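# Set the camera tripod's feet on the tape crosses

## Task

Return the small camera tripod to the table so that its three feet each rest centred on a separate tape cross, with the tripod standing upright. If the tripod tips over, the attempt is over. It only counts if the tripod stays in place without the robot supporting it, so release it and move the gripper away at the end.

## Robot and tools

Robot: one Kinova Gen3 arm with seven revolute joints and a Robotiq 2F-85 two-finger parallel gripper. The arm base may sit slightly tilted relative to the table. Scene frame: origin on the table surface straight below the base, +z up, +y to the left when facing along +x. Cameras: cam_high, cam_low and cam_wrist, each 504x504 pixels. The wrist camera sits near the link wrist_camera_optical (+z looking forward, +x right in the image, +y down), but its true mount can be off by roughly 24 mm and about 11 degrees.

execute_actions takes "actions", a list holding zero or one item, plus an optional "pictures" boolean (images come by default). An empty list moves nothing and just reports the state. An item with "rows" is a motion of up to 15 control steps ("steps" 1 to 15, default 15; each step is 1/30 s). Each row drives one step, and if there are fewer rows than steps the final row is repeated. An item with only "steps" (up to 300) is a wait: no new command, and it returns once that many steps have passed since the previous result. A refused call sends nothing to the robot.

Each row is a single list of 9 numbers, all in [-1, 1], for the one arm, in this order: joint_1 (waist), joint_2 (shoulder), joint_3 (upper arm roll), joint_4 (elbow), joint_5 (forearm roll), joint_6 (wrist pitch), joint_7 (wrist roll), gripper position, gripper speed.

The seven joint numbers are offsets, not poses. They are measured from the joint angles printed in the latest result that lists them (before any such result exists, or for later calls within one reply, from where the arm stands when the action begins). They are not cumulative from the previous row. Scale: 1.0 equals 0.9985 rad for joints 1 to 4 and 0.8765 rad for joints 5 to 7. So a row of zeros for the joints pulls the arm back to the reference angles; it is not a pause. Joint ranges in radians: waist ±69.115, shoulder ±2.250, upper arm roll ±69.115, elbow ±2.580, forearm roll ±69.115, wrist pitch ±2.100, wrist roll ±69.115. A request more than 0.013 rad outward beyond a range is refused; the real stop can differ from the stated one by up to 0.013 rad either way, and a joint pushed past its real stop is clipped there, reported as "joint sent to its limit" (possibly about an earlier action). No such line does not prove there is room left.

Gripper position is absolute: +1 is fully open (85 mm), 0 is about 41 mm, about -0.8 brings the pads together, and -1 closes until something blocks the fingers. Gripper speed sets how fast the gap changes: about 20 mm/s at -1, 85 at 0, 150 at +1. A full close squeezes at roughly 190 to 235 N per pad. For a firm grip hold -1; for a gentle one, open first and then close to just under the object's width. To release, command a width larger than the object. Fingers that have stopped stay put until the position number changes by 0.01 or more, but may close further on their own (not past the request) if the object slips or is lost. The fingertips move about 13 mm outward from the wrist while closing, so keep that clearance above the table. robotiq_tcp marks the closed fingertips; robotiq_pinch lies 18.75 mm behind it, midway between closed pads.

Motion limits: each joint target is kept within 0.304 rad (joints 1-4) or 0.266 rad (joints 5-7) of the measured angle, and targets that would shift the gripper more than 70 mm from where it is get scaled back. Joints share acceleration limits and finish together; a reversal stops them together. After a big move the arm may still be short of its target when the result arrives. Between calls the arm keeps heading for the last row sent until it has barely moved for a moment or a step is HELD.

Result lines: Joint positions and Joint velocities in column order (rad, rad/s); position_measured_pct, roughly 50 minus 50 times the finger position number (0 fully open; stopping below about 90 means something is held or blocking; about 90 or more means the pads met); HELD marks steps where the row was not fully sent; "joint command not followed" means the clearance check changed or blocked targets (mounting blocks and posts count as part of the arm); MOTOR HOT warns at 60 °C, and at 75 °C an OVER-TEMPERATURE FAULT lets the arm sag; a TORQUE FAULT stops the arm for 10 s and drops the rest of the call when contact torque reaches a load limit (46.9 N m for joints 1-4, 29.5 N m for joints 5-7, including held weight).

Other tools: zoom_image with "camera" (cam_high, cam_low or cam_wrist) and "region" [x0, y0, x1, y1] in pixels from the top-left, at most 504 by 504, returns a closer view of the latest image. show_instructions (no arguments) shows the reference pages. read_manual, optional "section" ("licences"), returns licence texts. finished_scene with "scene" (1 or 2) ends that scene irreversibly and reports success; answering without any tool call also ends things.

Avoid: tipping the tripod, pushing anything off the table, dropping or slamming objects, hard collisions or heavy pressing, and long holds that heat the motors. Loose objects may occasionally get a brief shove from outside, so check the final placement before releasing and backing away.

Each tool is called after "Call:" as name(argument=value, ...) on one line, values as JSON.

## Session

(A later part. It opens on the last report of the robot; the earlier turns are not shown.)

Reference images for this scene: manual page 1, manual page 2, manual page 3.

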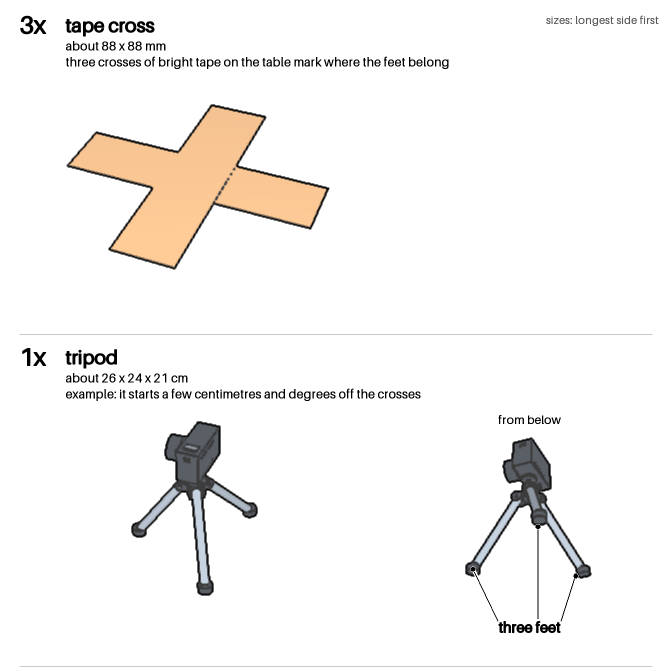

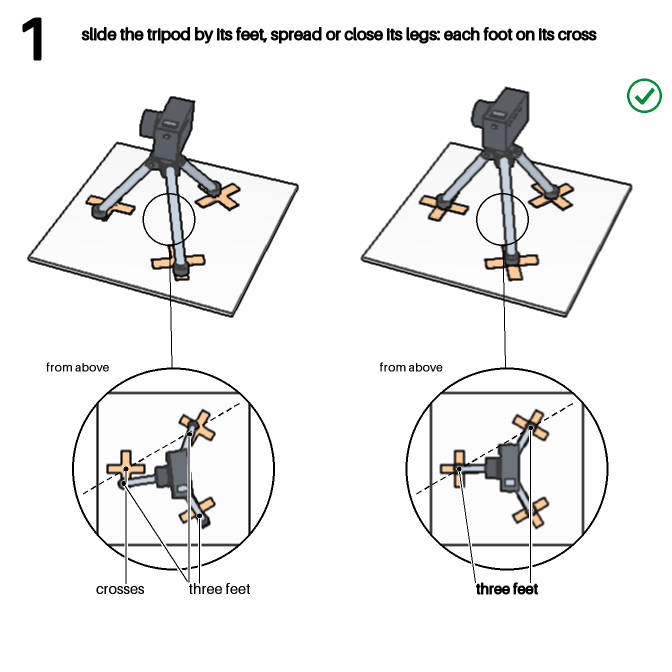

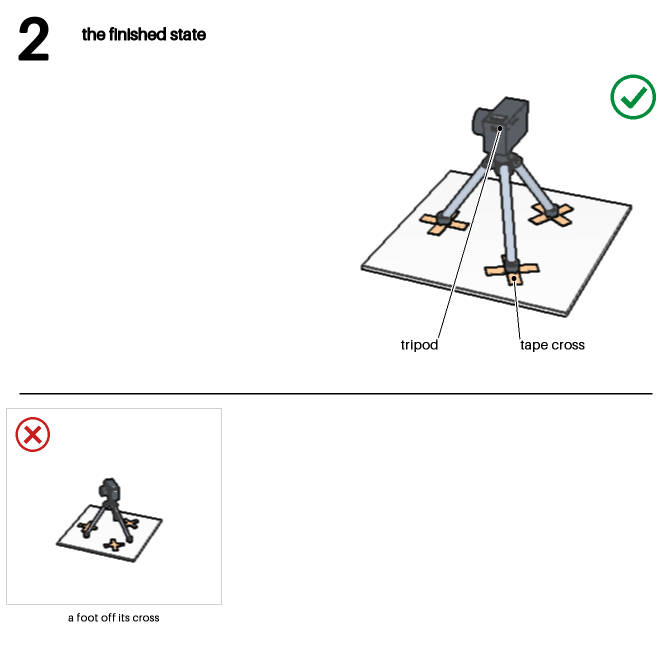

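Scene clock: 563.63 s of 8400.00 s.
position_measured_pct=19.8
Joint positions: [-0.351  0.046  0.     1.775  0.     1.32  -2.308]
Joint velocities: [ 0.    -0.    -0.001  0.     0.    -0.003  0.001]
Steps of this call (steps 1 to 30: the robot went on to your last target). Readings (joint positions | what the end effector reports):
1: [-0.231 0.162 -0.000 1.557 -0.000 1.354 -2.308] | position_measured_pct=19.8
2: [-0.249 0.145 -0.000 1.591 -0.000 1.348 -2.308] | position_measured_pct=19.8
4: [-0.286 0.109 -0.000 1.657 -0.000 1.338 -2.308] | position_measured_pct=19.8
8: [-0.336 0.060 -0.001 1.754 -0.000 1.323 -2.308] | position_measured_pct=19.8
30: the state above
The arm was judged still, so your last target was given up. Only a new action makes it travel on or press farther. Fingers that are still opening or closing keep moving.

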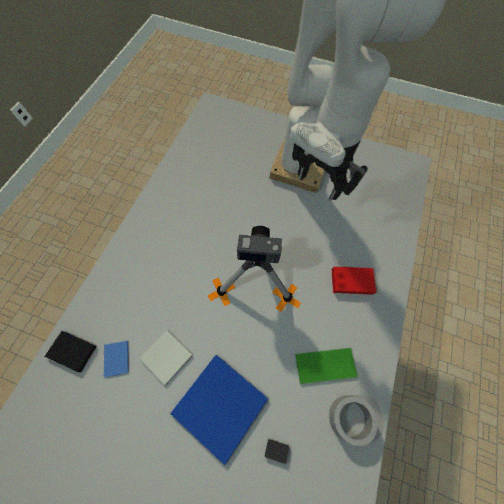

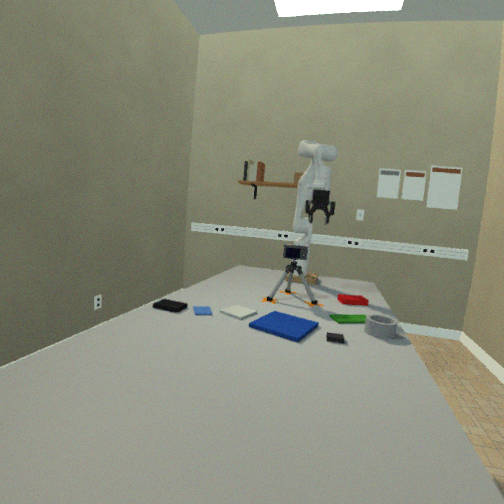

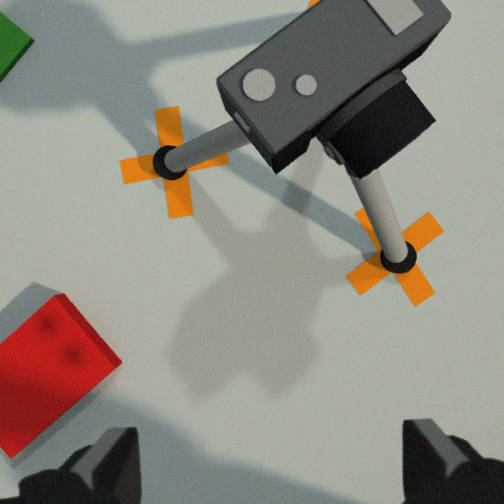

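Call:
zoom_image(camera="cam_wrist", region=[110, 98, 240, 228])

Call:
zoom_image(camera="cam_wrist", region=[330, 190, 460, 320])

Region (110, 98, 240, 228) of cam_wrist's 504x504 image, scaled by 3.877.

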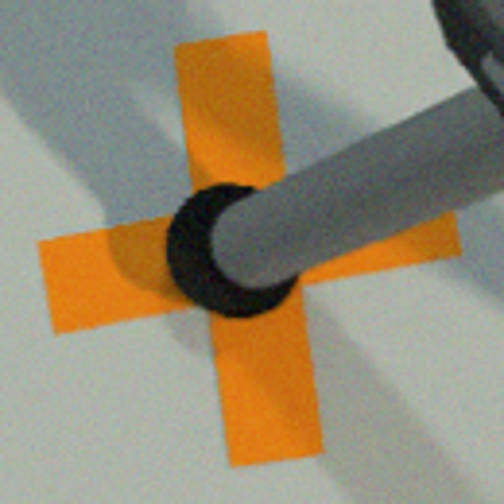

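Region (330, 190, 460, 320) of cam_wrist's 504x504 image, scaled by 3.877.

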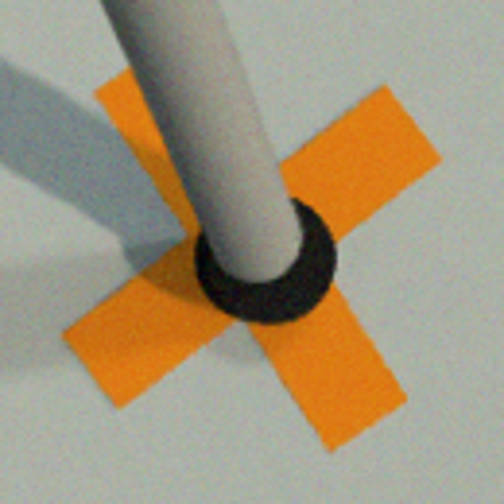

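Call:
finished_scene(scene=2)

The scene is finished: the task was done.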